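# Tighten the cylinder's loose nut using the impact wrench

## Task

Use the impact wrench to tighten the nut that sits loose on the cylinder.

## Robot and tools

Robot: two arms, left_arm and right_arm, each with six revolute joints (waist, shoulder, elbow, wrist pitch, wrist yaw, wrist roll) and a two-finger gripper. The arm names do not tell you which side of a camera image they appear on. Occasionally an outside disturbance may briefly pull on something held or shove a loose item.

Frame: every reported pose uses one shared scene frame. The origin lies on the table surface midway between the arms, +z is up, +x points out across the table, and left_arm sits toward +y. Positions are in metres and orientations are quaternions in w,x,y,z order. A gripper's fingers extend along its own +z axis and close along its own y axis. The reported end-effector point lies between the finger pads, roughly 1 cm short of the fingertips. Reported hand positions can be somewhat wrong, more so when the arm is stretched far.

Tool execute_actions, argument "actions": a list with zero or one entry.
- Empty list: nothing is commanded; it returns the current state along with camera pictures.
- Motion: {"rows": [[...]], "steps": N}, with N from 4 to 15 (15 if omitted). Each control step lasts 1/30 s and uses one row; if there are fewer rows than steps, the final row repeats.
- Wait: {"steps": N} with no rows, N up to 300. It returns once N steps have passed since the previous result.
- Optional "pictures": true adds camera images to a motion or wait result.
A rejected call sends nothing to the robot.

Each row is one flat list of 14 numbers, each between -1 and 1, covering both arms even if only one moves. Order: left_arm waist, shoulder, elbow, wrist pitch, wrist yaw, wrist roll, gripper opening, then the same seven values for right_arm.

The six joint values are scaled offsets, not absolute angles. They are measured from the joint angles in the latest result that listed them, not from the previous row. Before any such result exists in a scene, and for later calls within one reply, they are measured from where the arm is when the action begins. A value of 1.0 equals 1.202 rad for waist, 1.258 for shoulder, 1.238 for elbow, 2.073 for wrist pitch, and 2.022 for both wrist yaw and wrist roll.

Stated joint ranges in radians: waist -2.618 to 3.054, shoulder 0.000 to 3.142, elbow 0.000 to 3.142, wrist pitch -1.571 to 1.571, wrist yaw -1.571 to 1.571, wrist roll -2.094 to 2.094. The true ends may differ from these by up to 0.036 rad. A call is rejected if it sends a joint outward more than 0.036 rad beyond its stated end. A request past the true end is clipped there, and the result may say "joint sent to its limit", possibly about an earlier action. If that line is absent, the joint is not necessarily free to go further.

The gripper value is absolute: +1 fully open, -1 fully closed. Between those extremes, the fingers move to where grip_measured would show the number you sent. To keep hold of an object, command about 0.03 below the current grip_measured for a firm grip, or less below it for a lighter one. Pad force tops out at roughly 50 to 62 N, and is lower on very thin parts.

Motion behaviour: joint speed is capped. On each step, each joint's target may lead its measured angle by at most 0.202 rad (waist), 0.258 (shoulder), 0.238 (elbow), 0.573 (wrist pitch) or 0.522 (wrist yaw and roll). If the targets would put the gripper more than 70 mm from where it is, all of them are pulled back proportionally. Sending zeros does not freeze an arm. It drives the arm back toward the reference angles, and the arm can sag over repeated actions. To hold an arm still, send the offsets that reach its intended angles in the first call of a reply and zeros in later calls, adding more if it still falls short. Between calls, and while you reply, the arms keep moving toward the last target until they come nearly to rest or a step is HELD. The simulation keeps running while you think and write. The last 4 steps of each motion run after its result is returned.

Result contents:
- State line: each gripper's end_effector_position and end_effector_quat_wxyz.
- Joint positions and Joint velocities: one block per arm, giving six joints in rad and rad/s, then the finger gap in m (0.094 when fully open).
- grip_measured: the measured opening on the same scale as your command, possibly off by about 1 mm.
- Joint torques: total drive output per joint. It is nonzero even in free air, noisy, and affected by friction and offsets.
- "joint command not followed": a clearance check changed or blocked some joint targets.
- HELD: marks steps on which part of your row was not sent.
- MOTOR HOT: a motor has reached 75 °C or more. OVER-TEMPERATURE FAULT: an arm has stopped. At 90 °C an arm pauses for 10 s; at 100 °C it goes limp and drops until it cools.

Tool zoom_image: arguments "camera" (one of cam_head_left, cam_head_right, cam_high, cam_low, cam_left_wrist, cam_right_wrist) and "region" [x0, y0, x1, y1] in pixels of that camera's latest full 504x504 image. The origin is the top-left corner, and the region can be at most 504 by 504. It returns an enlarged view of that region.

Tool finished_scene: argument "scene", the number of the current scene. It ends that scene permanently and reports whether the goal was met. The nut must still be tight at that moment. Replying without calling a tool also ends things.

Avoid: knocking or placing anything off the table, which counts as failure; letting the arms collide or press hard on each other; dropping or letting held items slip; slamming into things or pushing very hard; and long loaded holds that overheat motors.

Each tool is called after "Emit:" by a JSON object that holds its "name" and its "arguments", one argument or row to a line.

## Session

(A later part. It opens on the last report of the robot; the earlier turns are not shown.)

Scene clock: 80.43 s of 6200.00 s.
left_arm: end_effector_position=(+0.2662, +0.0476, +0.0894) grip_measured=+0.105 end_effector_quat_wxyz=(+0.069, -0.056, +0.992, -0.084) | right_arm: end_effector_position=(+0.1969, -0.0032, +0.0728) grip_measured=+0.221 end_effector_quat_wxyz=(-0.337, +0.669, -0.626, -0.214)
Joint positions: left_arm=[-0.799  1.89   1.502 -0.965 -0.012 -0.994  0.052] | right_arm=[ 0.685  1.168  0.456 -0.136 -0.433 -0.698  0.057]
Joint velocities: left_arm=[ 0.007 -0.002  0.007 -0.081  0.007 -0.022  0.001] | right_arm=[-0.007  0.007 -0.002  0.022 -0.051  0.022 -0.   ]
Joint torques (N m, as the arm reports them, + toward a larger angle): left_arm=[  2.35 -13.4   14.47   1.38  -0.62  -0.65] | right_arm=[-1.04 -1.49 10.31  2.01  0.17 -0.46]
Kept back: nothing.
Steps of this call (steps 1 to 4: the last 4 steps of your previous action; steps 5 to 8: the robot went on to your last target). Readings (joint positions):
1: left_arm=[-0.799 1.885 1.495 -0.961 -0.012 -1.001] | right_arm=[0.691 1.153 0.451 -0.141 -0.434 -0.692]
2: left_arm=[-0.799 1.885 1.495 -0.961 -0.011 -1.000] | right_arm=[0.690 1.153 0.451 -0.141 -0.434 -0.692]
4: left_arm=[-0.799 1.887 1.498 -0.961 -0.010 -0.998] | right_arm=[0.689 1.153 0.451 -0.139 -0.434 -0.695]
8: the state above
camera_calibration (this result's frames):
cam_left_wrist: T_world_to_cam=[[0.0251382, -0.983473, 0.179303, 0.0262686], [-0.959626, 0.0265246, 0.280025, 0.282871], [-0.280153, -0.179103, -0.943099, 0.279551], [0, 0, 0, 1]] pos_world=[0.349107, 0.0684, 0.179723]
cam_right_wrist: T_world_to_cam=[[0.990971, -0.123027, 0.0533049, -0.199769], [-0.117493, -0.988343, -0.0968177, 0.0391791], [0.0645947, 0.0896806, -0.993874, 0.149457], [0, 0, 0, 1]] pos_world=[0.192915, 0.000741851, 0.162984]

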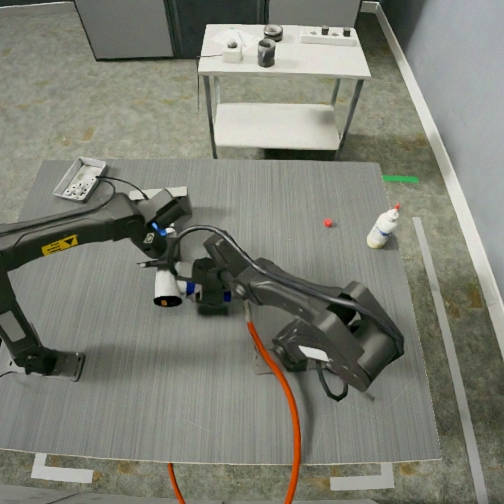

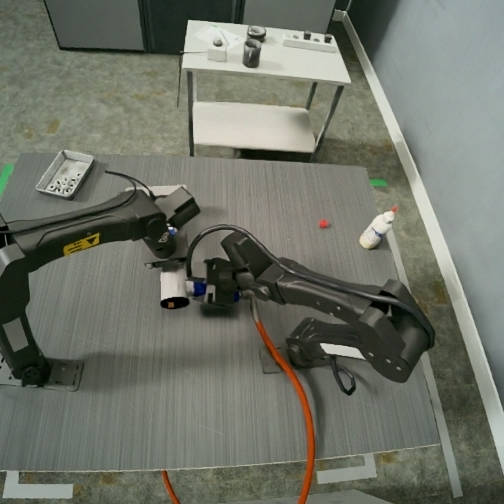

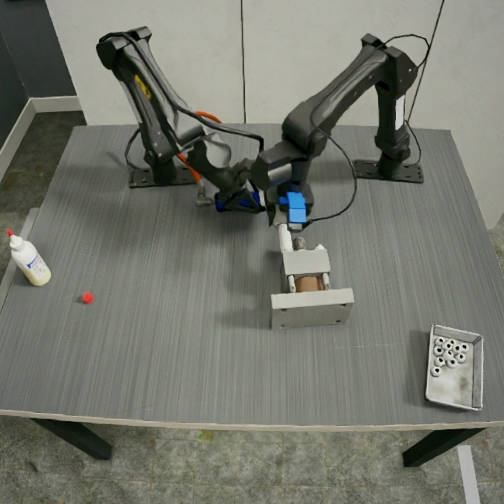

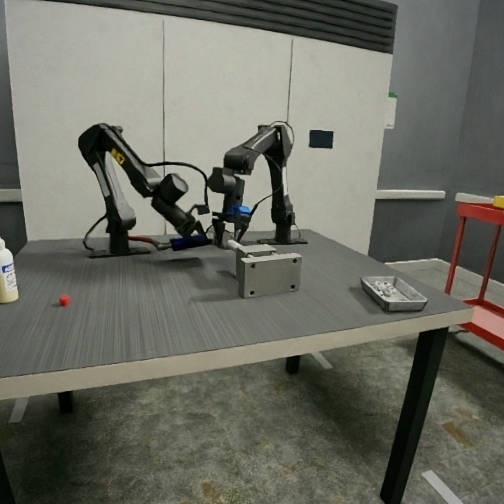

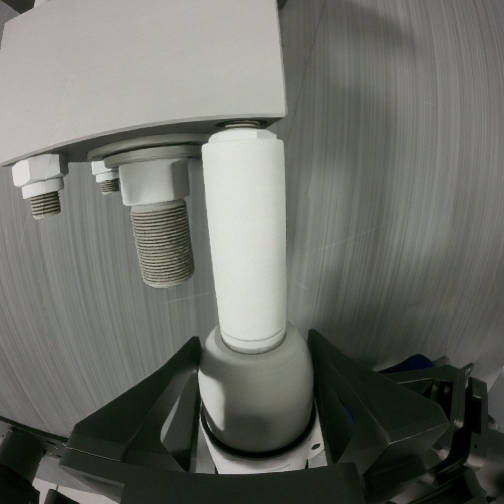

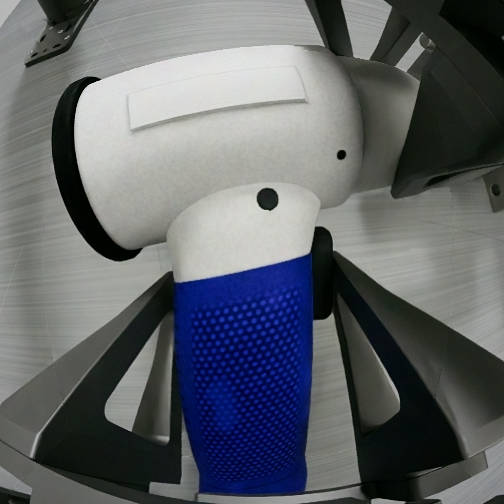

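Emit:
{"name": "execute_actions", "arguments": {
  "actions": [
    {"rows": [[0.0245,-0.0436,0.0812,0.0256,-0.039,-0.0292,0.06,-0.0117,0.0101,0.0273,0.0297,0.0165,-0.0217,0.06],[0.0249,-0.0434,0.0816,0.0255,-0.0388,-0.029,0.06,-0.0123,0.0106,0.0277,0.0297,0.0163,-0.022,0.06],[0.0252,-0.0432,0.0819,0.0255,-0.0386,-0.0288,0.06,-0.0129,0.011,0.0281,0.0297,0.016,-0.0222,0.06],[0.0256,-0.043,0.0823,0.0254,-0.0384,-0.0285,0.06,-0.0135,0.0115,0.0285,0.0297,0.0158,-0.0225,0.06],[0.026,-0.0428,0.0826,0.0254,-0.0381,-0.0283,0.06,-0.0141,0.012,0.0289,0.0297,0.0156,-0.0228,0.06],[0.0264,-0.0426,0.083,0.0253,-0.0379,-0.0281,0.06,-0.0147,0.0124,0.0293,0.0297,0.0153,-0.0231,0.06],[0.0267,-0.0424,0.0833,0.0253,-0.0377,-0.0279,0.06,-0.0153,0.0129,0.0297,0.0297,0.0151,-0.0233,0.06],[0.0271,-0.0422,0.0837,0.0252,-0.0375,-0.0277,0.06,-0.0159,0.0134,0.03,0.0297,0.0149,-0.0236,0.06],[0.0275,-0.042,0.0841,0.0251,-0.0373,-0.0274,0.06,-0.0164,0.0138,0.0304,0.0297,0.0146,-0.0239,0.06],[0.0278,-0.0418,0.0844,0.0251,-0.0371,-0.0272,0.06,-0.017,0.0143,0.0308,0.0297,0.0144,-0.0241,0.06],[0.0282,-0.0416,0.0848,0.025,-0.0369,-0.027,0.06,-0.0176,0.0147,0.0312,0.0297,0.0141,-0.0244,0.06],[0.0286,-0.0414,0.0851,0.025,-0.0366,-0.0268,0.06,-0.0182,0.0152,0.0316,0.0297,0.0139,-0.0247,0.06],[0.029,-0.0412,0.0855,0.0249,-0.0364,-0.0265,0.06,-0.0188,0.0157,0.032,0.0297,0.0137,-0.025,0.06],[0.0293,-0.041,0.0858,0.0249,-0.0362,-0.0263,0.06,-0.0194,0.0161,0.0324,0.0297,0.0134,-0.0252,0.06],[0.0297,-0.0408,0.0862,0.0248,-0.036,-0.0261,0.06,-0.02,0.0166,0.0328,0.0297,0.0132,-0.0255,0.06]], "steps": 15}
  ]
}}

Emit:
{"name": "execute_actions", "arguments": {
  "actions": [
    {"rows": [[0.0248,-0.0423,0.0823,0.0255,-0.0379,-0.0278,0.06,-0.016,0.017,0.0303,0.0301,0.0168,-0.0237,0.06],[0.0251,-0.0422,0.0826,0.0254,-0.0378,-0.0276,0.06,-0.0165,0.0174,0.0305,0.0302,0.0166,-0.024,0.06],[0.0254,-0.042,0.0829,0.0254,-0.0377,-0.0275,0.06,-0.017,0.0179,0.0308,0.0303,0.0164,-0.0242,0.06],[0.0257,-0.0418,0.0832,0.0253,-0.0376,-0.0273,0.06,-0.0175,0.0183,0.031,0.0304,0.0162,-0.0244,0.06],[0.0261,-0.0417,0.0835,0.0253,-0.0375,-0.0271,0.06,-0.018,0.0188,0.0313,0.0305,0.016,-0.0247,0.06],[0.0264,-0.0415,0.0838,0.0252,-0.0374,-0.0269,0.06,-0.0185,0.0192,0.0315,0.0306,0.0158,-0.0249,0.06],[0.0267,-0.0413,0.0841,0.0252,-0.0373,-0.0267,0.06,-0.019,0.0197,0.0318,0.0307,0.0156,-0.0251,0.06],[0.027,-0.0411,0.0844,0.0251,-0.0372,-0.0266,0.06,-0.0195,0.0201,0.032,0.0308,0.0154,-0.0253,0.06],[0.0273,-0.041,0.0847,0.0251,-0.0371,-0.0264,0.06,-0.02,0.0206,0.0323,0.0309,0.0152,-0.0256,0.06],[0.0276,-0.0408,0.085,0.025,-0.037,-0.0262,0.06,-0.0205,0.021,0.0325,0.031,0.015,-0.0258,0.06],[0.0276,-0.0408,0.085,0.025,-0.037,-0.0262,0.06,-0.0205,0.021,0.0325,0.031,0.015,-0.0258,0.06],[0.0276,-0.0408,0.085,0.025,-0.037,-0.0262,0.06,-0.0205,0.021,0.0325,0.031,0.015,-0.0258,0.06],[0.0276,-0.0408,0.085,0.025,-0.037,-0.0262,0.06,-0.0205,0.021,0.0325,0.031,0.015,-0.0258,0.06],[0.0276,-0.0408,0.085,0.025,-0.037,-0.0262,0.06,-0.0205,0.021,0.0325,0.031,0.015,-0.0258,0.06],[0.0276,-0.0408,0.085,0.025,-0.037,-0.0262,0.06,-0.0205,0.021,0.0325,0.031,0.015,-0.0258,0.22]], "steps": 15}
  ]
}}

Emit:
{"name": "execute_actions", "arguments": {
  "actions": [
    {"steps": 8}
  ],
  "pictures": true
}}

Scene clock: 82.17 s of 6200.00 s.
left_arm: end_effector_position=(+0.2675, +0.0469, +0.0889) grip_measured=+0.105 end_effector_quat_wxyz=(+0.068, -0.056, +0.992, -0.087) | right_arm: end_effector_position=(+0.1960, -0.0037, +0.0725) grip_measured=+0.082 end_effector_quat_wxyz=(-0.335, +0.669, -0.627, -0.217)
Joint positions: left_arm=[-0.795  1.892  1.502 -0.96  -0.006 -0.991  0.052] | right_arm=[ 0.681  1.168  0.456 -0.142 -0.442 -0.698  0.051]
Joint velocities: left_arm=[-0.012  0.027 -0.012 -0.022  0.037 -0.037  0.001] | right_arm=[-0.032 -0.002  0.012  0.007 -0.022 -0.095 -0.   ]
Joint torques (N m, as the arm reports them, + toward a larger angle): left_arm=[  2.3  -13.46  14.66   1.31  -0.69  -0.6 ] | right_arm=[-1.17 -0.92 10.87  2.07  0.16 -0.51]
Steps of this call (steps 1 to 30: the robot went on to your last target; steps 31 to 41: nothing new was sent; steps 42 to 52: the first 11 steps of this action). Readings (joint positions):
42: left_arm=[-0.799 1.890 1.502 -0.965 -0.012 -0.994] | right_arm=[0.685 1.168 0.456 -0.138 -0.437 -0.698]
43: left_arm=[-0.799 1.891 1.502 -0.965 -0.012 -0.994] | right_arm=[0.685 1.168 0.456 -0.141 -0.443 -0.699]
45: left_arm=[-0.797 1.891 1.502 -0.964 -0.009 -0.994] | right_arm=[0.685 1.168 0.456 -0.142 -0.442 -0.698]
49: left_arm=[-0.796 1.891 1.502 -0.961 -0.007 -0.993] | right_arm=[0.683 1.168 0.456 -0.142 -0.442 -0.698]
52: the state above

Scene clock: 82.67 s of 6200.00 s.
left_arm: end_effector_position=(+0.2696, +0.0457, +0.0886) grip_measured=+0.105 end_effector_quat_wxyz=(+0.068, -0.055, +0.992, -0.091) | right_arm: end_effector_position=(+0.1980, -0.0046, +0.0726) grip_measured=+0.081 end_effector_quat_wxyz=(-0.334, +0.668, -0.628, -0.218)
Joint positions: left_arm=[-0.79   1.894  1.502 -0.95   0.    -0.984  0.052] | right_arm=[ 0.671  1.172  0.46  -0.146 -0.448 -0.704  0.051]
Joint velocities: left_arm=[-0.002 -0.022 -0.037 -0.051  0.037  0.022 -0.   ] | right_arm=[-0.022  0.027  0.012  0.022 -0.022 -0.007 -0.   ]
Joint torques (N m, as the arm reports them, + toward a larger angle): left_arm=[  2.26 -13.25  14.63   1.31  -0.67  -0.61] | right_arm=[-1.13 -0.73 10.67  2.1   0.17 -0.49]
Steps of this call (steps 1 to 4: the last 4 steps of your previous action; steps 5 to 15: the first 11 steps of this action, its rows measured from where the robot was after step 4). Readings (joint positions):
4: left_arm=[-0.793 1.892 1.502 -0.957 -0.004 -0.989] | right_arm=[0.679 1.168 0.457 -0.142 -0.443 -0.700]
5: left_arm=[-0.793 1.892 1.502 -0.956 -0.004 -0.989] | right_arm=[0.678 1.168 0.458 -0.144 -0.444 -0.699]
6: left_arm=[-0.793 1.892 1.502 -0.956 -0.003 -0.988] | right_arm=[0.677 1.168 0.458 -0.145 -0.444 -0.700]
8: left_arm=[-0.792 1.892 1.502 -0.954 -0.002 -0.987] | right_arm=[0.676 1.168 0.458 -0.145 -0.446 -0.700]
12: left_arm=[-0.791 1.893 1.502 -0.952 -0.001 -0.985] | right_arm=[0.672 1.170 0.458 -0.145 -0.448 -0.701]
15: the state above

Scene clock: 82.93 s of 6200.00 s.
left_arm: end_effector_position=(+0.2704, +0.0459, +0.0888) grip_measured=+0.105 end_effector_quat_wxyz=(+0.069, -0.051, +0.992, -0.090) | right_arm: end_effector_position=(+0.2004, -0.0043, +0.0722) grip_measured=+0.221 end_effector_quat_wxyz=(-0.335, +0.668, -0.629, -0.216)
Joint positions: left_arm=[-0.789  1.896  1.504 -0.951 -0.002 -0.976  0.052] | right_arm=[ 0.668  1.181  0.464 -0.141 -0.446 -0.706  0.057]
Joint velocities: left_arm=[-0.002 -0.007  0.012  0.022  0.022 -0.051  0.001] | right_arm=[ 0.002  0.002 -0.022  0.007  0.022 -0.037 -0.001]
Joint torques (N m, as the arm reports them, + toward a larger angle): left_arm=[  2.5  -13.4   14.6    1.35  -0.64  -0.71] | right_arm=[-1.01 -1.54 10.16  2.04  0.16 -0.49]
Kept back: nothing.
Steps of this call (steps 1 to 4: the last 4 steps of your previous action; steps 5 to 8: the robot went on to your last target). Readings (joint positions):
1: left_arm=[-0.790 1.894 1.502 -0.949 0.001 -0.983] | right_arm=[0.670 1.172 0.460 -0.146 -0.449 -0.704]
2: left_arm=[-0.790 1.894 1.502 -0.949 0.001 -0.983] | right_arm=[0.670 1.172 0.460 -0.146 -0.449 -0.704]
4: left_arm=[-0.789 1.894 1.502 -0.948 0.001 -0.980] | right_arm=[0.669 1.172 0.460 -0.144 -0.447 -0.706]
8: the state above
camera_calibration (this result's frames):
cam_left_wrist: T_world_to_cam=[[0.0143175, -0.981456, 0.191152, 0.0263814], [-0.960018, 0.039959, 0.277073, 0.286856], [-0.279573, -0.187476, -0.941643, 0.279904], [0, 0, 0, 1]] pos_world=[0.353263, 0.0669051, 0.179047]
cam_right_wrist: T_world_to_cam=[[0.990881, -0.126885, 0.0453297, -0.202694], [-0.122166, -0.987957, -0.0949513, 0.0392062], [0.0568317, 0.0885477, -0.994449, 0.150413], [0, 0, 0, 1]] pos_world=[0.197087, -0.000303486, 0.162489]

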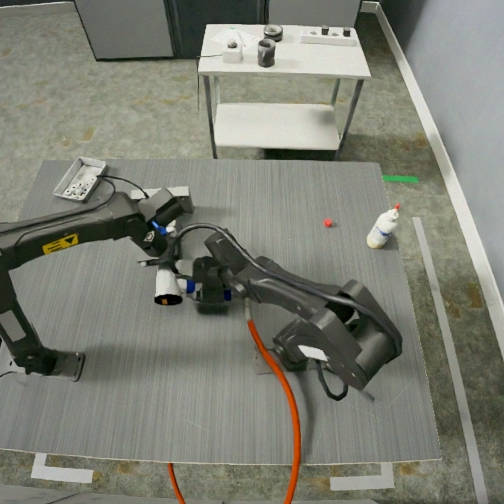

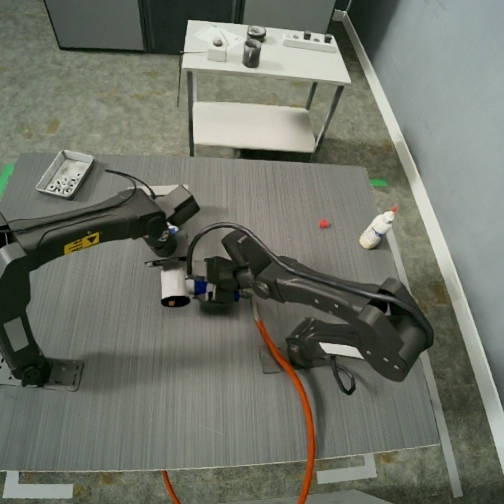

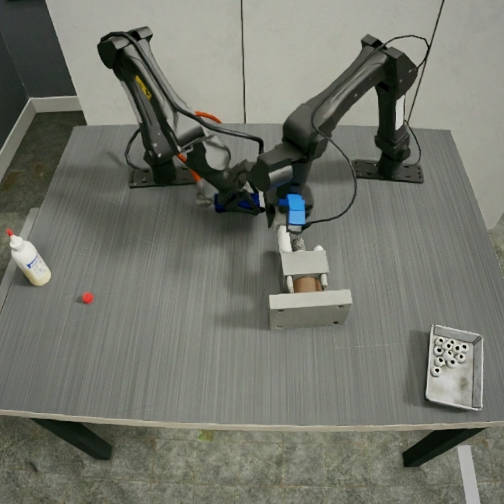

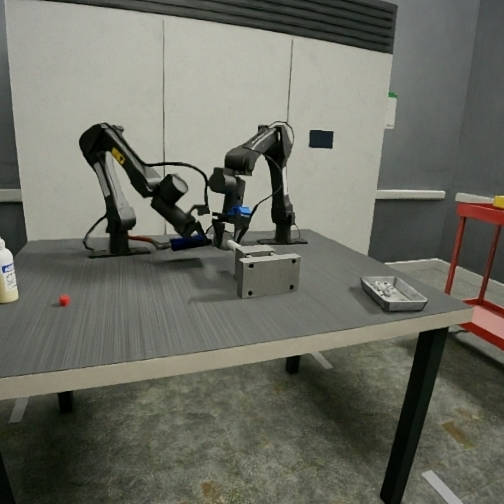

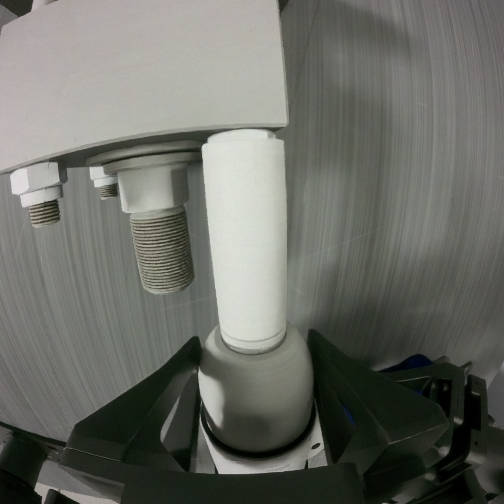

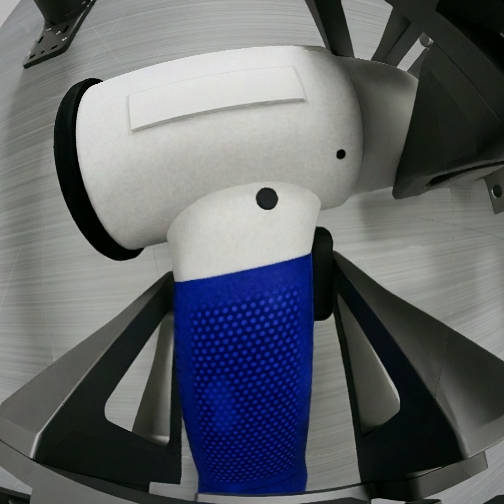

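Emit:
{"name": "zoom_image", "arguments": {
  "camera": "cam_left_wrist",
  "region": [160, 80, 320, 200]
}}

Region (160, 80, 320, 200) of cam_left_wrist's 504x504 image, scaled by 3.150, with more detail than that image has; it fills the top 378 rows of this view, and the rest is white.

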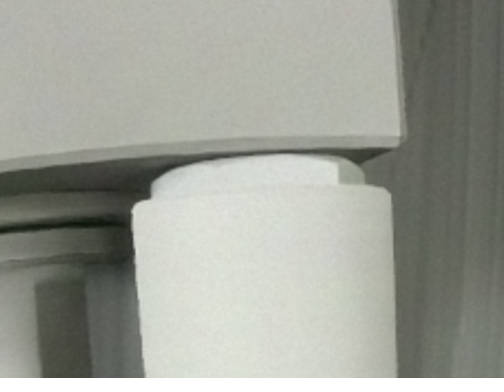

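Emit:
{"name": "execute_actions", "arguments": {
  "actions": [
    {"rows": [[0.0243,-0.044,0.0834,0.0221,-0.038,-0.0326,0.06,-0.0113,0.0107,0.0268,0.0305,0.0165,-0.0228,0.06],[0.0246,-0.0439,0.0837,0.0221,-0.0379,-0.0324,0.06,-0.0118,0.0111,0.0271,0.0305,0.0163,-0.023,0.06],[0.0249,-0.0437,0.0839,0.0221,-0.0377,-0.0321,0.06,-0.0122,0.0115,0.0273,0.0305,0.0161,-0.0232,0.06],[0.0252,-0.0436,0.0842,0.0221,-0.0376,-0.0319,0.06,-0.0127,0.0119,0.0276,0.0305,0.0159,-0.0234,0.06],[0.0255,-0.0434,0.0844,0.022,-0.0374,-0.0317,0.06,-0.0132,0.0123,0.0279,0.0305,0.0158,-0.0237,0.06],[0.0258,-0.0433,0.0847,0.022,-0.0373,-0.0315,0.06,-0.0137,0.0127,0.0282,0.0305,0.0156,-0.0239,0.06],[0.0261,-0.0431,0.0849,0.022,-0.0371,-0.0312,0.06,-0.0141,0.0131,0.0284,0.0305,0.0154,-0.0241,0.06],[0.0264,-0.043,0.0852,0.022,-0.037,-0.031,0.06,-0.0146,0.0135,0.0287,0.0305,0.0152,-0.0243,0.06]], "steps": 15}
  ]
}}

Emit:
{"name": "execute_actions", "arguments": {
  "actions": [
    {"rows": [[0.025,-0.0435,0.0845,0.022,-0.038,-0.031,0.06,-0.0135,0.0135,0.029,0.032,0.018,-0.024,0.06],[0.025,-0.0435,0.0845,0.022,-0.038,-0.031,0.06,-0.0135,0.0135,0.029,0.032,0.018,-0.024,0.06],[0.025,-0.0435,0.0845,0.022,-0.038,-0.031,0.06,-0.0135,0.0135,0.029,0.032,0.018,-0.024,0.06],[0.025,-0.0435,0.0845,0.022,-0.038,-0.031,0.06,-0.0135,0.0135,0.029,0.032,0.018,-0.024,0.06],[0.025,-0.0435,0.0845,0.022,-0.038,-0.031,0.06,-0.0135,0.0135,0.029,0.032,0.018,-0.024,0.06],[0.025,-0.0435,0.0845,0.022,-0.038,-0.031,0.06,-0.0135,0.0135,0.029,0.032,0.018,-0.024,0.06],[0.025,-0.0435,0.0845,0.022,-0.038,-0.031,0.06,-0.0135,0.0135,0.029,0.032,0.018,-0.024,0.06],[0.025,-0.0435,0.0845,0.022,-0.038,-0.031,0.06,-0.0135,0.0135,0.029,0.032,0.018,-0.024,0.06],[0.025,-0.0435,0.0845,0.022,-0.038,-0.031,0.06,-0.0135,0.0135,0.029,0.032,0.018,-0.024,0.06],[0.025,-0.0435,0.0845,0.022,-0.038,-0.031,0.06,-0.0135,0.0135,0.029,0.032,0.018,-0.024,0.06],[0.025,-0.0435,0.0845,0.022,-0.038,-0.031,0.06,-0.0135,0.0135,0.029,0.032,0.018,-0.024,0.06],[0.025,-0.0435,0.0845,0.022,-0.038,-0.031,0.06,-0.0135,0.0135,0.029,0.032,0.018,-0.024,0.22]], "steps": 12}
  ]
}}

Emit:
{"name": "execute_actions", "arguments": {
  "actions": [
    {"steps": 8}
  ],
  "pictures": true
}}

Scene clock: 84.20 s of 6200.00 s.
left_arm: end_effector_position=(+0.2710, +0.0450, +0.0886) grip_measured=+0.105 end_effector_quat_wxyz=(+0.068, -0.052, +0.992, -0.093) | right_arm: end_effector_position=(+0.1991, -0.0049, +0.0718) grip_measured=+0.084 end_effector_quat_wxyz=(-0.332, +0.667, -0.630, -0.219)
Joint positions: left_arm=[-0.787  1.897  1.504 -0.947  0.004 -0.975  0.052] | right_arm=[ 0.664  1.181  0.464 -0.148 -0.455 -0.707  0.051]
Joint velocities: left_arm=[ 0.012 -0.012 -0.012 -0.022  0.007 -0.037 -0.   ] | right_arm=[-0.012 -0.007  0.007 -0.037 -0.095  0.037  0.002]
Joint torques (N m, as the arm reports them, + toward a larger angle): left_arm=[  2.19 -13.29  14.85   1.24  -0.67  -0.67] | right_arm=[-1.05 -1.36 10.26  2.09  0.24 -0.52]
Steps of this call (steps 1 to 15: the robot went on to your last target; steps 16 to 27: nothing new was sent; steps 28 to 38: the first 11 steps of this action). Readings (joint positions):
28: left_arm=[-0.789 1.896 1.504 -0.951 -0.002 -0.976] | right_arm=[0.668 1.181 0.464 -0.143 -0.450 -0.706]
29: left_arm=[-0.789 1.896 1.504 -0.951 -0.001 -0.976] | right_arm=[0.668 1.181 0.464 -0.146 -0.455 -0.707]
31: left_arm=[-0.788 1.897 1.504 -0.950 0.001 -0.976] | right_arm=[0.666 1.181 0.464 -0.147 -0.454 -0.706]
35: left_arm=[-0.787 1.897 1.504 -0.948 0.003 -0.976] | right_arm=[0.665 1.181 0.464 -0.148 -0.455 -0.706]
38: the state above

Scene clock: 84.60 s of 6200.00 s.
left_arm: end_effector_position=(+0.2718, +0.0443, +0.0881) grip_measured=+0.105 end_effector_quat_wxyz=(+0.068, -0.051, +0.992, -0.095) | right_arm: end_effector_position=(+0.1997, -0.0056, +0.0716) grip_measured=+0.084 end_effector_quat_wxyz=(-0.332, +0.667, -0.630, -0.219)
Joint positions: left_arm=[-0.785  1.899  1.504 -0.942  0.007 -0.971  0.052] | right_arm=[ 0.66   1.181  0.464 -0.149 -0.456 -0.709  0.051]
Joint velocities: left_arm=[ 0.027 -0.012 -0.002  0.051 -0.007 -0.022 -0.001] | right_arm=[-0.012 -0.027 -0.002  0.007 -0.037 -0.081 -0.001]
Joint torques (N m, as the arm reports them, + toward a larger angle): left_arm=[  2.35 -13.71  14.74   1.31  -0.71  -0.7 ] | right_arm=[-1.02 -1.31 10.42  2.09  0.22 -0.53]
Steps of this call (steps 1 to 4: the last 4 steps of your previous action; steps 5 to 12: the first 8 steps of this action, its rows measured from where the robot was after step 4). Readings (joint positions):
4: left_arm=[-0.786 1.897 1.504 -0.946 0.004 -0.974] | right_arm=[0.663 1.181 0.464 -0.148 -0.455 -0.708]
5: left_arm=[-0.786 1.897 1.504 -0.945 0.005 -0.973] | right_arm=[0.663 1.181 0.464 -0.149 -0.456 -0.708]
6: left_arm=[-0.786 1.897 1.504 -0.944 0.005 -0.973] | right_arm=[0.662 1.181 0.464 -0.149 -0.456 -0.708]
8: left_arm=[-0.785 1.897 1.504 -0.944 0.007 -0.972] | right_arm=[0.661 1.181 0.464 -0.149 -0.457 -0.708]
12: the state above

Scene clock: 84.87 s of 6200.00 s.
left_arm: end_effector_position=(+0.2721, +0.0445, +0.0882) grip_measured=+0.105 end_effector_quat_wxyz=(+0.069, -0.048, +0.992, -0.094) | right_arm: end_effector_position=(+0.2018, -0.0051, +0.0717) grip_measured=+0.221 end_effector_quat_wxyz=(-0.333, +0.667, -0.631, -0.217)
Joint positions: left_arm=[-0.785  1.9    1.507 -0.945  0.004 -0.966  0.052] | right_arm=[ 0.658  1.187  0.468 -0.145 -0.453 -0.71   0.057]
Joint velocities: left_arm=[ 0.032  0.002  0.017 -0.022 -0.037  0.037  0.001] | right_arm=[-0.007 -0.002  0.002 -0.051 -0.022 -0.007  0.001]
Joint torques (N m, as the arm reports them, + toward a larger angle): left_arm=[  2.29 -13.71  14.48   1.32  -0.65  -0.75] | right_arm=[-0.84 -1.87  9.98  2.01  0.16 -0.49]
Kept back: nothing.
Steps of this call (steps 1 to 4: the last 4 steps of your previous action; steps 5 to 8: the robot went on to your last target). Readings (joint positions):
1: left_arm=[-0.785 1.899 1.504 -0.942 0.007 -0.971] | right_arm=[0.660 1.181 0.464 -0.149 -0.456 -0.709]
2: left_arm=[-0.785 1.899 1.504 -0.941 0.008 -0.971] | right_arm=[0.660 1.181 0.464 -0.149 -0.456 -0.709]
4: left_arm=[-0.785 1.899 1.504 -0.941 0.008 -0.969] | right_arm=[0.660 1.181 0.464 -0.148 -0.454 -0.711]
8: the state above
camera_calibration (this result's frames):
cam_left_wrist: T_world_to_cam=[[0.00678382, -0.980361, 0.197097, 0.0265755], [-0.959656, 0.0490233, 0.276872, 0.288243], [-0.281097, -0.191024, -0.940476, 0.280023], [0, 0, 0, 1]] pos_world=[0.355147, 0.0654139, 0.17831]
cam_right_wrist: T_world_to_cam=[[0.990915, -0.128395, 0.0400225, -0.203799], [-0.124229, -0.987855, -0.093325, 0.0388536], [0.0515189, 0.0875052, -0.994831, 0.150998], [0, 0, 0, 1]] pos_world=[0.198995, -0.000998183, 0.162]

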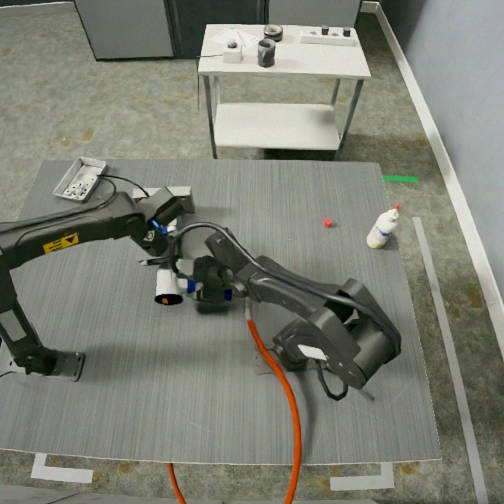

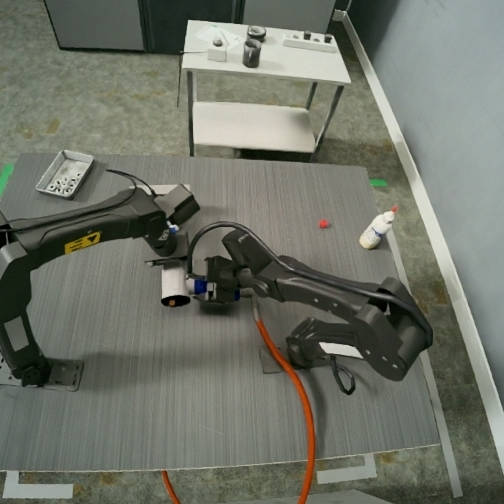

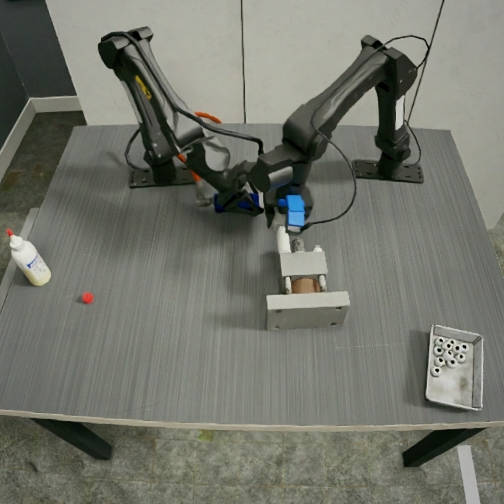

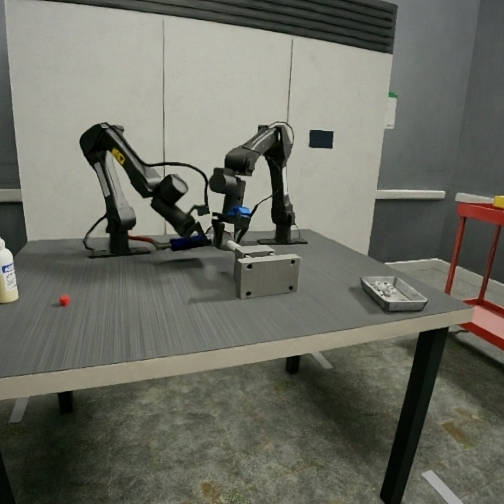

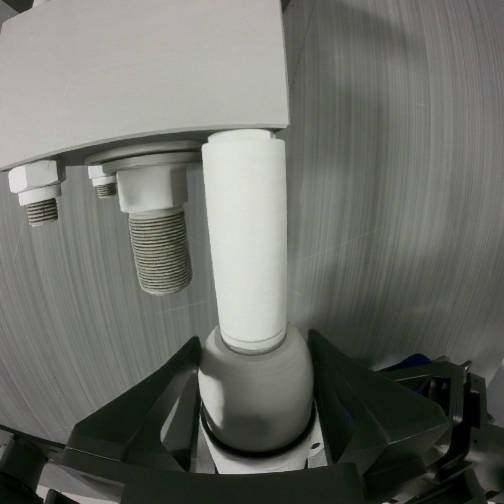

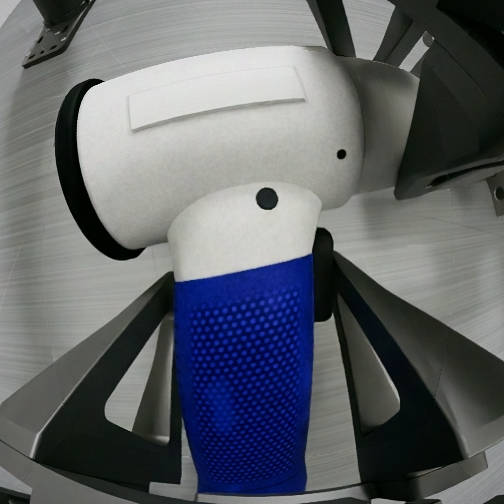

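Emit:
{"name": "zoom_image", "arguments": {
  "camera": "cam_left_wrist",
  "region": [160, 80, 320, 200]
}}

Region (160, 80, 320, 200) of cam_left_wrist's 504x504 image, scaled by 3.150, with more detail than that image has; it fills the top 378 rows of this view, and the rest is white.

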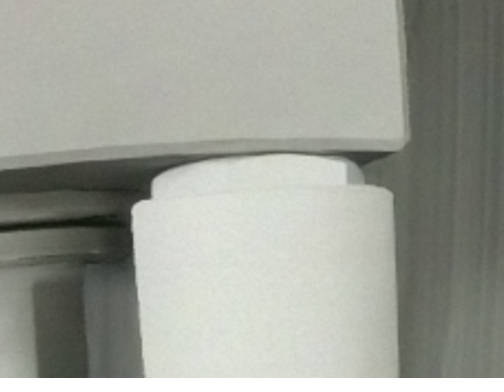

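Emit:
{"name": "execute_actions", "arguments": {
  "actions": [
    {"rows": [[0.0235,-0.0459,0.0821,0.0215,-0.037,-0.0345,0.06,-0.0093,0.0087,0.0258,0.0305,0.017,-0.023,0.06],[0.0225,-0.046,0.0821,0.0215,-0.0355,-0.034,0.06,-0.009,0.0084,0.0258,0.0305,0.017,-0.023,0.06],[0.0215,-0.0461,0.0821,0.0215,-0.034,-0.0335,0.06,-0.0087,0.008,0.0258,0.0305,0.017,-0.023,0.06],[0.0205,-0.0462,0.0821,0.0215,-0.0325,-0.033,0.06,-0.0084,0.0076,0.0258,0.0305,0.017,-0.023,0.06],[0.0195,-0.0463,0.0821,0.0215,-0.031,-0.0325,0.06,-0.008,0.0072,0.0258,0.0305,0.017,-0.023,0.06],[0.019,-0.0464,0.0821,0.0215,-0.030,-0.032,0.06,-0.008,0.007,0.0258,0.0305,0.017,-0.023,0.06],[0.019,-0.0464,0.0821,0.0215,-0.030,-0.032,0.06,-0.008,0.007,0.0258,0.0305,0.017,-0.023,0.06],[0.019,-0.0464,0.0821,0.0215,-0.030,-0.032,0.06,-0.008,0.007,0.0258,0.0305,0.017,-0.023,0.06],[0.019,-0.0464,0.0821,0.0215,-0.030,-0.032,0.06,-0.008,0.007,0.0258,0.0305,0.017,-0.023,0.06],[0.019,-0.0464,0.0821,0.0215,-0.030,-0.032,0.06,-0.008,0.007,0.0258,0.0305,0.017,-0.023,0.06],[0.019,-0.0464,0.0821,0.0215,-0.030,-0.032,0.06,-0.008,0.007,0.0258,0.0305,0.017,-0.023,0.06],[0.019,-0.0464,0.0821,0.0215,-0.030,-0.032,0.06,-0.008,0.007,0.0258,0.0305,0.017,-0.023,0.06],[0.019,-0.0464,0.0821,0.0215,-0.030,-0.032,0.06,-0.008,0.007,0.0258,0.0305,0.017,-0.023,0.06],[0.019,-0.0464,0.0821,0.0215,-0.030,-0.032,0.06,-0.008,0.007,0.0258,0.0305,0.017,-0.023,0.06],[0.019,-0.0464,0.0821,0.0215,-0.030,-0.032,0.06,-0.008,0.007,0.0258,0.0305,0.017,-0.023,0.22]], "steps": 15}
  ]
}}

Emit:
{"name": "execute_actions", "arguments": {
  "actions": [
    {"steps": 8}
  ],
  "pictures": true
}}

Emit:
{"name": "zoom_image", "arguments": {
  "camera": "cam_left_wrist",
  "region": [160, 80, 320, 200]
}}

Scene clock: 86.27 s of 6200.00 s.
left_arm: end_effector_position=(+0.2723, +0.0436, +0.0881) grip_measured=+0.105 end_effector_quat_wxyz=(+0.068, -0.047, +0.992, -0.096) | right_arm: end_effector_position=(+0.2000, -0.0055, +0.0710) grip_measured=+0.087 end_effector_quat_wxyz=(-0.329, +0.667, -0.631, -0.220)
Joint positions: left_arm=[-0.785  1.901  1.507 -0.941  0.008 -0.965  0.052] | right_arm=[ 0.659  1.187  0.468 -0.152 -0.458 -0.709  0.051]
Joint velocities: left_arm=[-0.002  0.002 -0.002  0.022  0.007  0.007  0.   ] | right_arm=[-0.012 -0.022 -0.002 -0.037 -0.037 -0.037 -0.001]
Joint torques (N m, as the arm reports them, + toward a larger angle): left_arm=[  1.78 -13.89  14.36   1.28  -0.56  -0.7 ] | right_arm=[-0.73 -1.82 10.    2.09  0.23 -0.49]
Steps of this call (steps 1 to 15: the robot went on to your last target; steps 16 to 31: nothing new was sent; steps 32 to 42: the first 11 steps of this action). Readings (joint positions):
32: left_arm=[-0.785 1.900 1.507 -0.945 0.004 -0.965] | right_arm=[0.658 1.187 0.468 -0.147 -0.457 -0.710]
33: left_arm=[-0.785 1.900 1.507 -0.944 0.006 -0.965] | right_arm=[0.659 1.187 0.468 -0.150 -0.461 -0.710]
35: left_arm=[-0.785 1.901 1.507 -0.943 0.008 -0.966] | right_arm=[0.659 1.187 0.468 -0.152 -0.460 -0.710]
39: left_arm=[-0.785 1.901 1.507 -0.942 0.008 -0.965] | right_arm=[0.659 1.187 0.468 -0.152 -0.459 -0.709]
42: the state above

Scene clock: 86.53 s of 6200.00 s.
left_arm: end_effector_position=(+0.2726, +0.0435, +0.0883) grip_measured=+0.105 end_effector_quat_wxyz=(+0.069, -0.044, +0.992, -0.095) | right_arm: end_effector_position=(+0.2019, -0.0052, +0.0713) grip_measured=+0.221 end_effector_quat_wxyz=(-0.332, +0.666, -0.632, -0.217)
Joint positions: left_arm=[-0.785  1.902  1.509 -0.943  0.006 -0.959  0.052] | right_arm=[ 0.658  1.19   0.47  -0.147 -0.453 -0.709  0.057]
Joint velocities: left_arm=[ 0.012 -0.002  0.002 -0.051  0.022 -0.007  0.001] | right_arm=[-0.007 -0.017 -0.002 -0.11   0.022 -0.022 -0.001]
Joint torques (N m, as the arm reports them, + toward a larger angle): left_arm=[  1.79 -14.07  14.4    1.27  -0.52  -0.73] | right_arm=[-0.67 -2.15  9.98  2.04  0.14 -0.52]
Kept back: nothing.
Steps of this call (steps 1 to 4: the last 4 steps of your previous action; steps 5 to 8: the robot went on to your last target). Readings (joint positions):
1: left_arm=[-0.785 1.901 1.507 -0.941 0.008 -0.964] | right_arm=[0.659 1.187 0.468 -0.152 -0.458 -0.709]
2: left_arm=[-0.785 1.901 1.507 -0.941 0.008 -0.964] | right_arm=[0.659 1.187 0.468 -0.152 -0.458 -0.709]
4: left_arm=[-0.785 1.901 1.507 -0.940 0.008 -0.961] | right_arm=[0.659 1.187 0.468 -0.152 -0.456 -0.709]
8: the state above
camera_calibration (this result's frames):
cam_left_wrist: T_world_to_cam=[[-0.000392665, -0.980093, 0.198539, 0.0274662], [-0.959805, 0.0560926, 0.275004, 0.288666], [-0.280666, -0.190451, -0.94072, 0.279931], [0, 0, 0, 1]] pos_world=[0.355642, 0.0640404, 0.178499]
cam_right_wrist: T_world_to_cam=[[0.990844, -0.129712, 0.037461, -0.203715], [-0.125888, -0.987875, -0.0908567, 0.03885], [0.048792, 0.0853089, -0.995159, 0.151146], [0, 0, 0, 1]] pos_world=[0.199366, -0.000939477, 0.161575]

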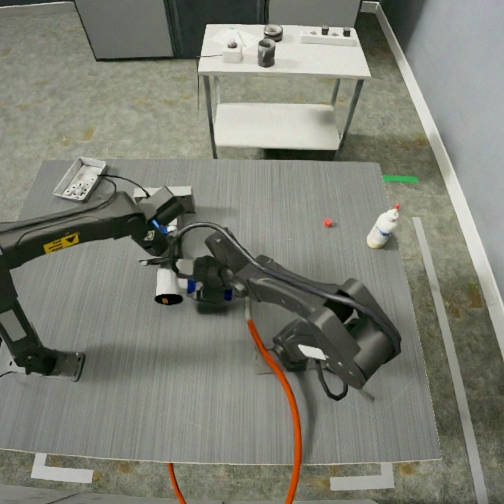

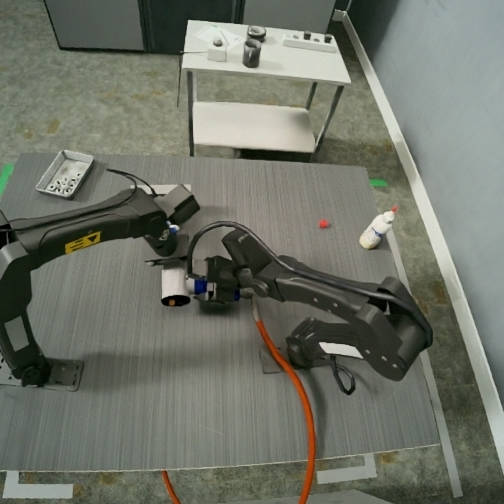

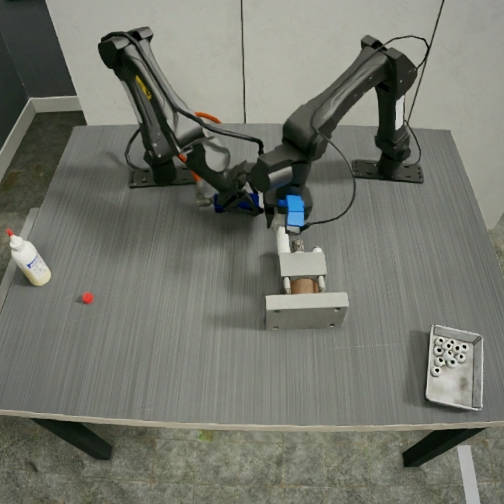

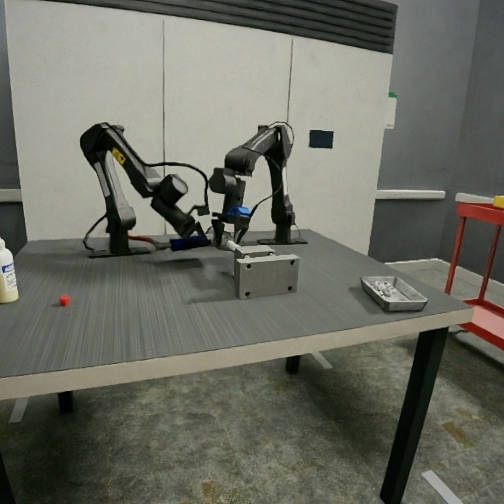

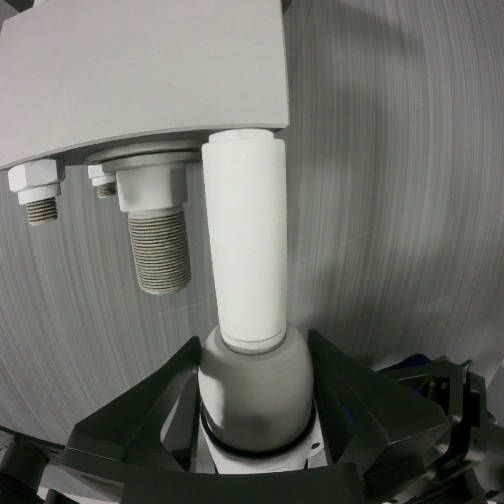

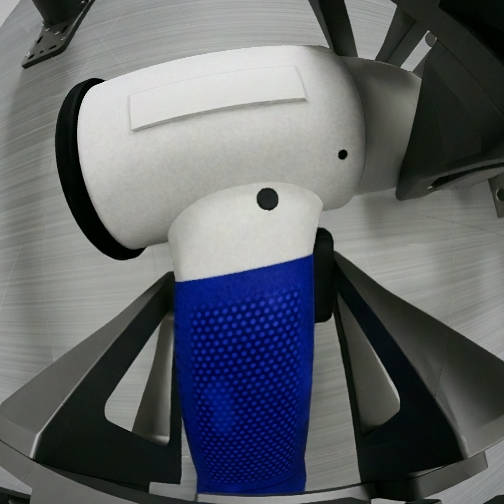

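Region (160, 80, 320, 200) of cam_left_wrist's 504x504 image, scaled by 3.150, with more detail than that image has; it fills the top 378 rows of this view, and the rest is white.

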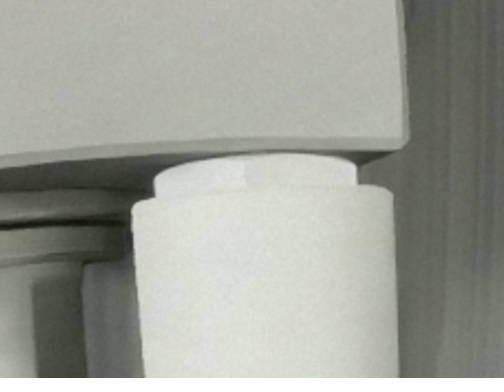

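Emit:
{"name": "execute_actions", "arguments": {
  "actions": [
    {"rows": [[0.0183,-0.0486,0.0794,0.0207,-0.0308,-0.0357,0.06,-0.0069,0.0033,0.0235,0.0311,0.0173,-0.0228,0.06],[0.0161,-0.0503,0.0763,0.0213,-0.0303,-0.0365,0.06,-0.0036,-0.0006,0.0215,0.03,0.0182,-0.0209,0.06],[0.0125,-0.053,0.0712,0.0223,-0.0295,-0.0377,0.06,0.0018,-0.0068,0.0182,0.0281,0.0197,-0.0177,0.06],[0.0078,-0.0567,0.0643,0.0235,-0.0285,-0.0393,0.06,0.009,-0.0151,0.0138,0.0256,0.0216,-0.0135,0.06],[0.0021,-0.0612,0.056,0.0251,-0.0272,-0.0412,0.06,0.0177,-0.0253,0.0085,0.0226,0.024,-0.0084,0.06],[-0.0044,-0.0662,0.0467,0.0269,-0.0257,-0.0433,0.06,0.0274,-0.0367,0.0024,0.0192,0.0266,-0.0026,0.06],[-0.0113,-0.0716,0.0367,0.0287,-0.0242,-0.0457,0.06,0.0379,-0.0489,-0.004,0.0155,0.0294,0.0036,0.06],[-0.0183,-0.0771,0.0264,0.0307,-0.0226,-0.048,0.06,0.0487,-0.0613,-0.0106,0.0118,0.0324,0.01,0.06],[-0.0252,-0.0825,0.0164,0.0325,-0.0211,-0.0504,0.06,0.0592,-0.0735,-0.017,0.0081,0.0352,0.0162,0.06],[-0.0317,-0.0875,0.0071,0.0343,-0.0196,-0.0525,0.06,0.069,-0.085,-0.0231,0.0047,0.0379,0.022,0.06],[-0.0374,-0.092,-0.0012,0.0359,-0.0183,-0.0544,0.06,0.0776,-0.0951,-0.0284,0.0017,0.0402,0.0271,0.06],[-0.0421,-0.0957,-0.0081,0.0371,-0.0173,-0.056,0.06,0.0848,-0.1034,-0.0328,-0.0008,0.0421,0.0313,0.06],[-0.0457,-0.0984,-0.0132,0.0381,-0.0165,-0.0572,0.06,0.0902,-0.1096,-0.0361,-0.0027,0.0436,0.0345,0.06],[-0.0479,-0.1001,-0.0163,0.0387,-0.016,-0.058,0.06,0.0935,-0.1135,-0.0381,-0.0038,0.0445,0.0364,0.22],[-0.0486,-0.1007,-0.0174,0.0389,-0.0158,-0.0582,0.06,0.0946,-0.1148,-0.0388,-0.0042,0.0448,0.0371,0.22]], "steps": 15}
  ]
}}

Emit:
{"name": "execute_actions", "arguments": {
  "actions": [
    {"steps": 9}
  ],
  "pictures": true
}}

Scene clock: 90.87 s of 6200.00 s.
left_arm: end_effector_position=(+0.2672, +0.0410, +0.0891) grip_measured=+0.105 end_effector_quat_wxyz=(+0.077, -0.043, +0.991, -0.097) | right_arm: end_effector_position=(+0.1947, -0.0076, +0.0734) grip_measured=+0.075 end_effector_quat_wxyz=(-0.336, +0.658, -0.644, -0.200)
Joint positions: left_arm=[-0.805  1.884  1.486 -0.924 -0.007 -0.974  0.052] | right_arm=[ 0.713  1.126  0.446 -0.163 -0.374 -0.646  0.051]
Joint velocities: left_arm=[-0.159 -0.188 -0.295  0.081  0.007 -0.168 -0.   ] | right_arm=[ 0.315 -0.398 -0.217 -0.022  0.315  0.286 -0.002]
Joint torques (N m, as the arm reports them, + toward a larger angle): left_arm=[ -0.9  -15.99   9.82   1.22  -0.17  -0.74] | right_arm=[ 1.42 -4.87  7.17  1.75 -0.61 -0.47]
Steps of this call (steps 1 to 15: the robot went on to your last target; steps 16 to 119: nothing new was sent; steps 120 to 130: the first 11 steps of this action). Readings (joint positions):
120: left_arm=[-0.785 1.902 1.509 -0.943 0.006 -0.959] | right_arm=[0.658 1.190 0.470 -0.149 -0.456 -0.709]
121: left_arm=[-0.785 1.902 1.509 -0.942 0.006 -0.959] | right_arm=[0.659 1.190 0.470 -0.152 -0.459 -0.708]
123: left_arm=[-0.785 1.902 1.509 -0.941 0.007 -0.960] | right_arm=[0.660 1.188 0.470 -0.155 -0.456 -0.704]
127: left_arm=[-0.791 1.899 1.508 -0.939 0.001 -0.962] | right_arm=[0.684 1.164 0.465 -0.160 -0.414 -0.677]
130: the state above

Scene clock: 91.17 s of 6200.00 s.
left_arm: end_effector_position=(+0.2422, +0.0263, +0.0652) grip_measured=+0.079 end_effector_quat_wxyz=(+0.057, -0.039, +0.993, -0.099) | right_arm: end_effector_position=(+0.1647, -0.0113, +0.0683) grip_measured=+0.227 end_effector_quat_wxyz=(-0.305, +0.655, -0.652, -0.229)
Joint positions: left_arm=[-0.866  1.906  1.423 -0.859  0.014 -1.031  0.051] | right_arm=[ 0.773  1.058  0.41  -0.226 -0.39  -0.571  0.058]
Joint velocities: left_arm=[ 0.159 -0.276 -0.115 -0.095 -0.066 -0.081 -0.007] | right_arm=[ 0.027 -0.002 -0.007  0.051 -0.037 -0.256 -0.002]
Joint torques (N m, as the arm reports them, + toward a larger angle): left_arm=[  1.09 -18.1   11.78   0.95  -0.24  -0.37] | right_arm=[-0.26 -2.7   8.23  1.92  0.13 -0.31]
Kept back: nothing.
Steps of this call (steps 1 to 4: the last 4 steps of your previous action; steps 5 to 9: the robot went on to your last target). Readings (joint positions):
1: left_arm=[-0.811 1.877 1.476 -0.919 -0.009 -0.979] | right_arm=[0.725 1.112 0.439 -0.165 -0.364 -0.637]
2: left_arm=[-0.817 1.870 1.468 -0.917 -0.010 -0.985] | right_arm=[0.735 1.100 0.433 -0.167 -0.356 -0.631]
4: left_arm=[-0.846 1.856 1.450 -0.930 0.031 -1.000] | right_arm=[0.769 1.077 0.413 -0.207 -0.388 -0.618]
8: left_arm=[-0.869 1.901 1.427 -0.849 0.014 -1.016] | right_arm=[0.771 1.058 0.410 -0.238 -0.389 -0.566]
9: the state above
camera_calibration (this result's frames):
cam_left_wrist: T_world_to_cam=[[-0.00829914, -0.978093, 0.208004, 0.0163463], [-0.952315, 0.0711773, 0.296699, 0.263146], [-0.305004, -0.195623, -0.932043, 0.25192], [0, 0, 0, 1]] pos_world=[0.32757, 0.0465396, 0.153325]
cam_right_wrist: T_world_to_cam=[[0.988286, -0.150342, -0.0262348, -0.163016], [-0.15168, -0.986603, -0.0600709, 0.0300969], [-0.0168522, 0.0633466, -0.997849, 0.161268], [0, 0, 0, 1]] pos_world=[0.168389, -0.00503021, 0.158453]

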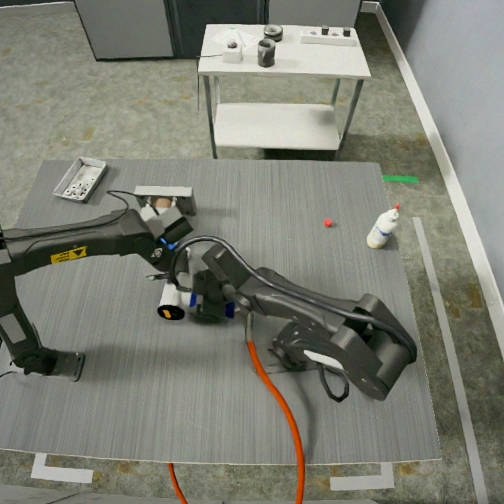

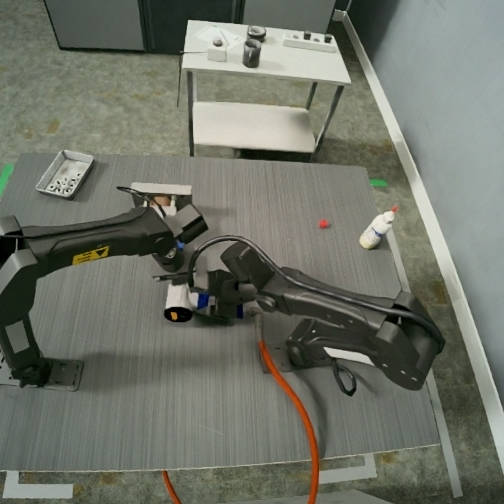

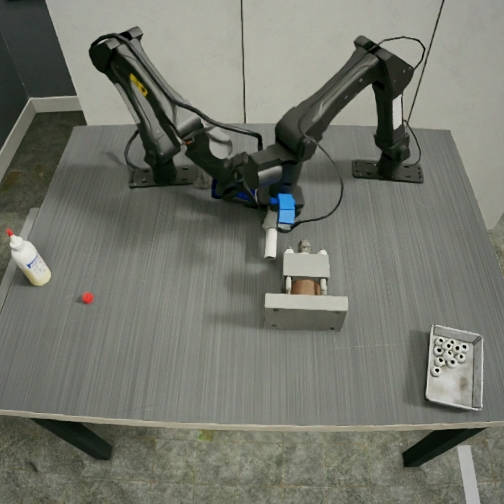

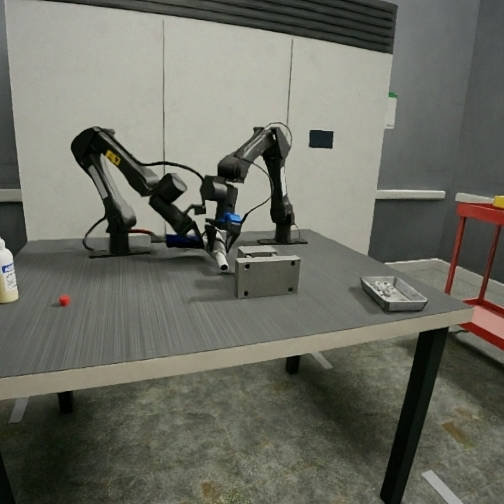

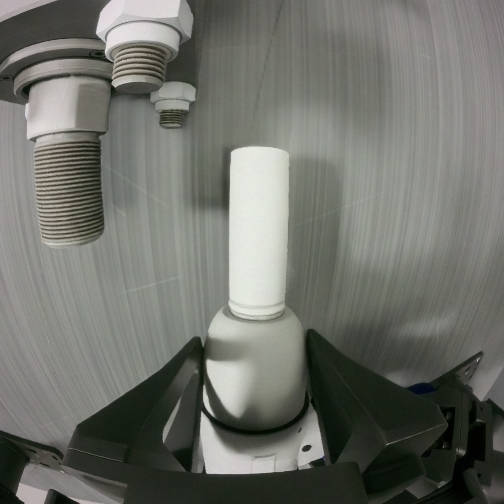

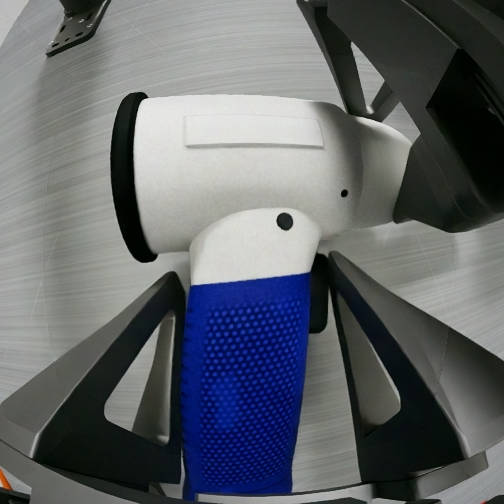

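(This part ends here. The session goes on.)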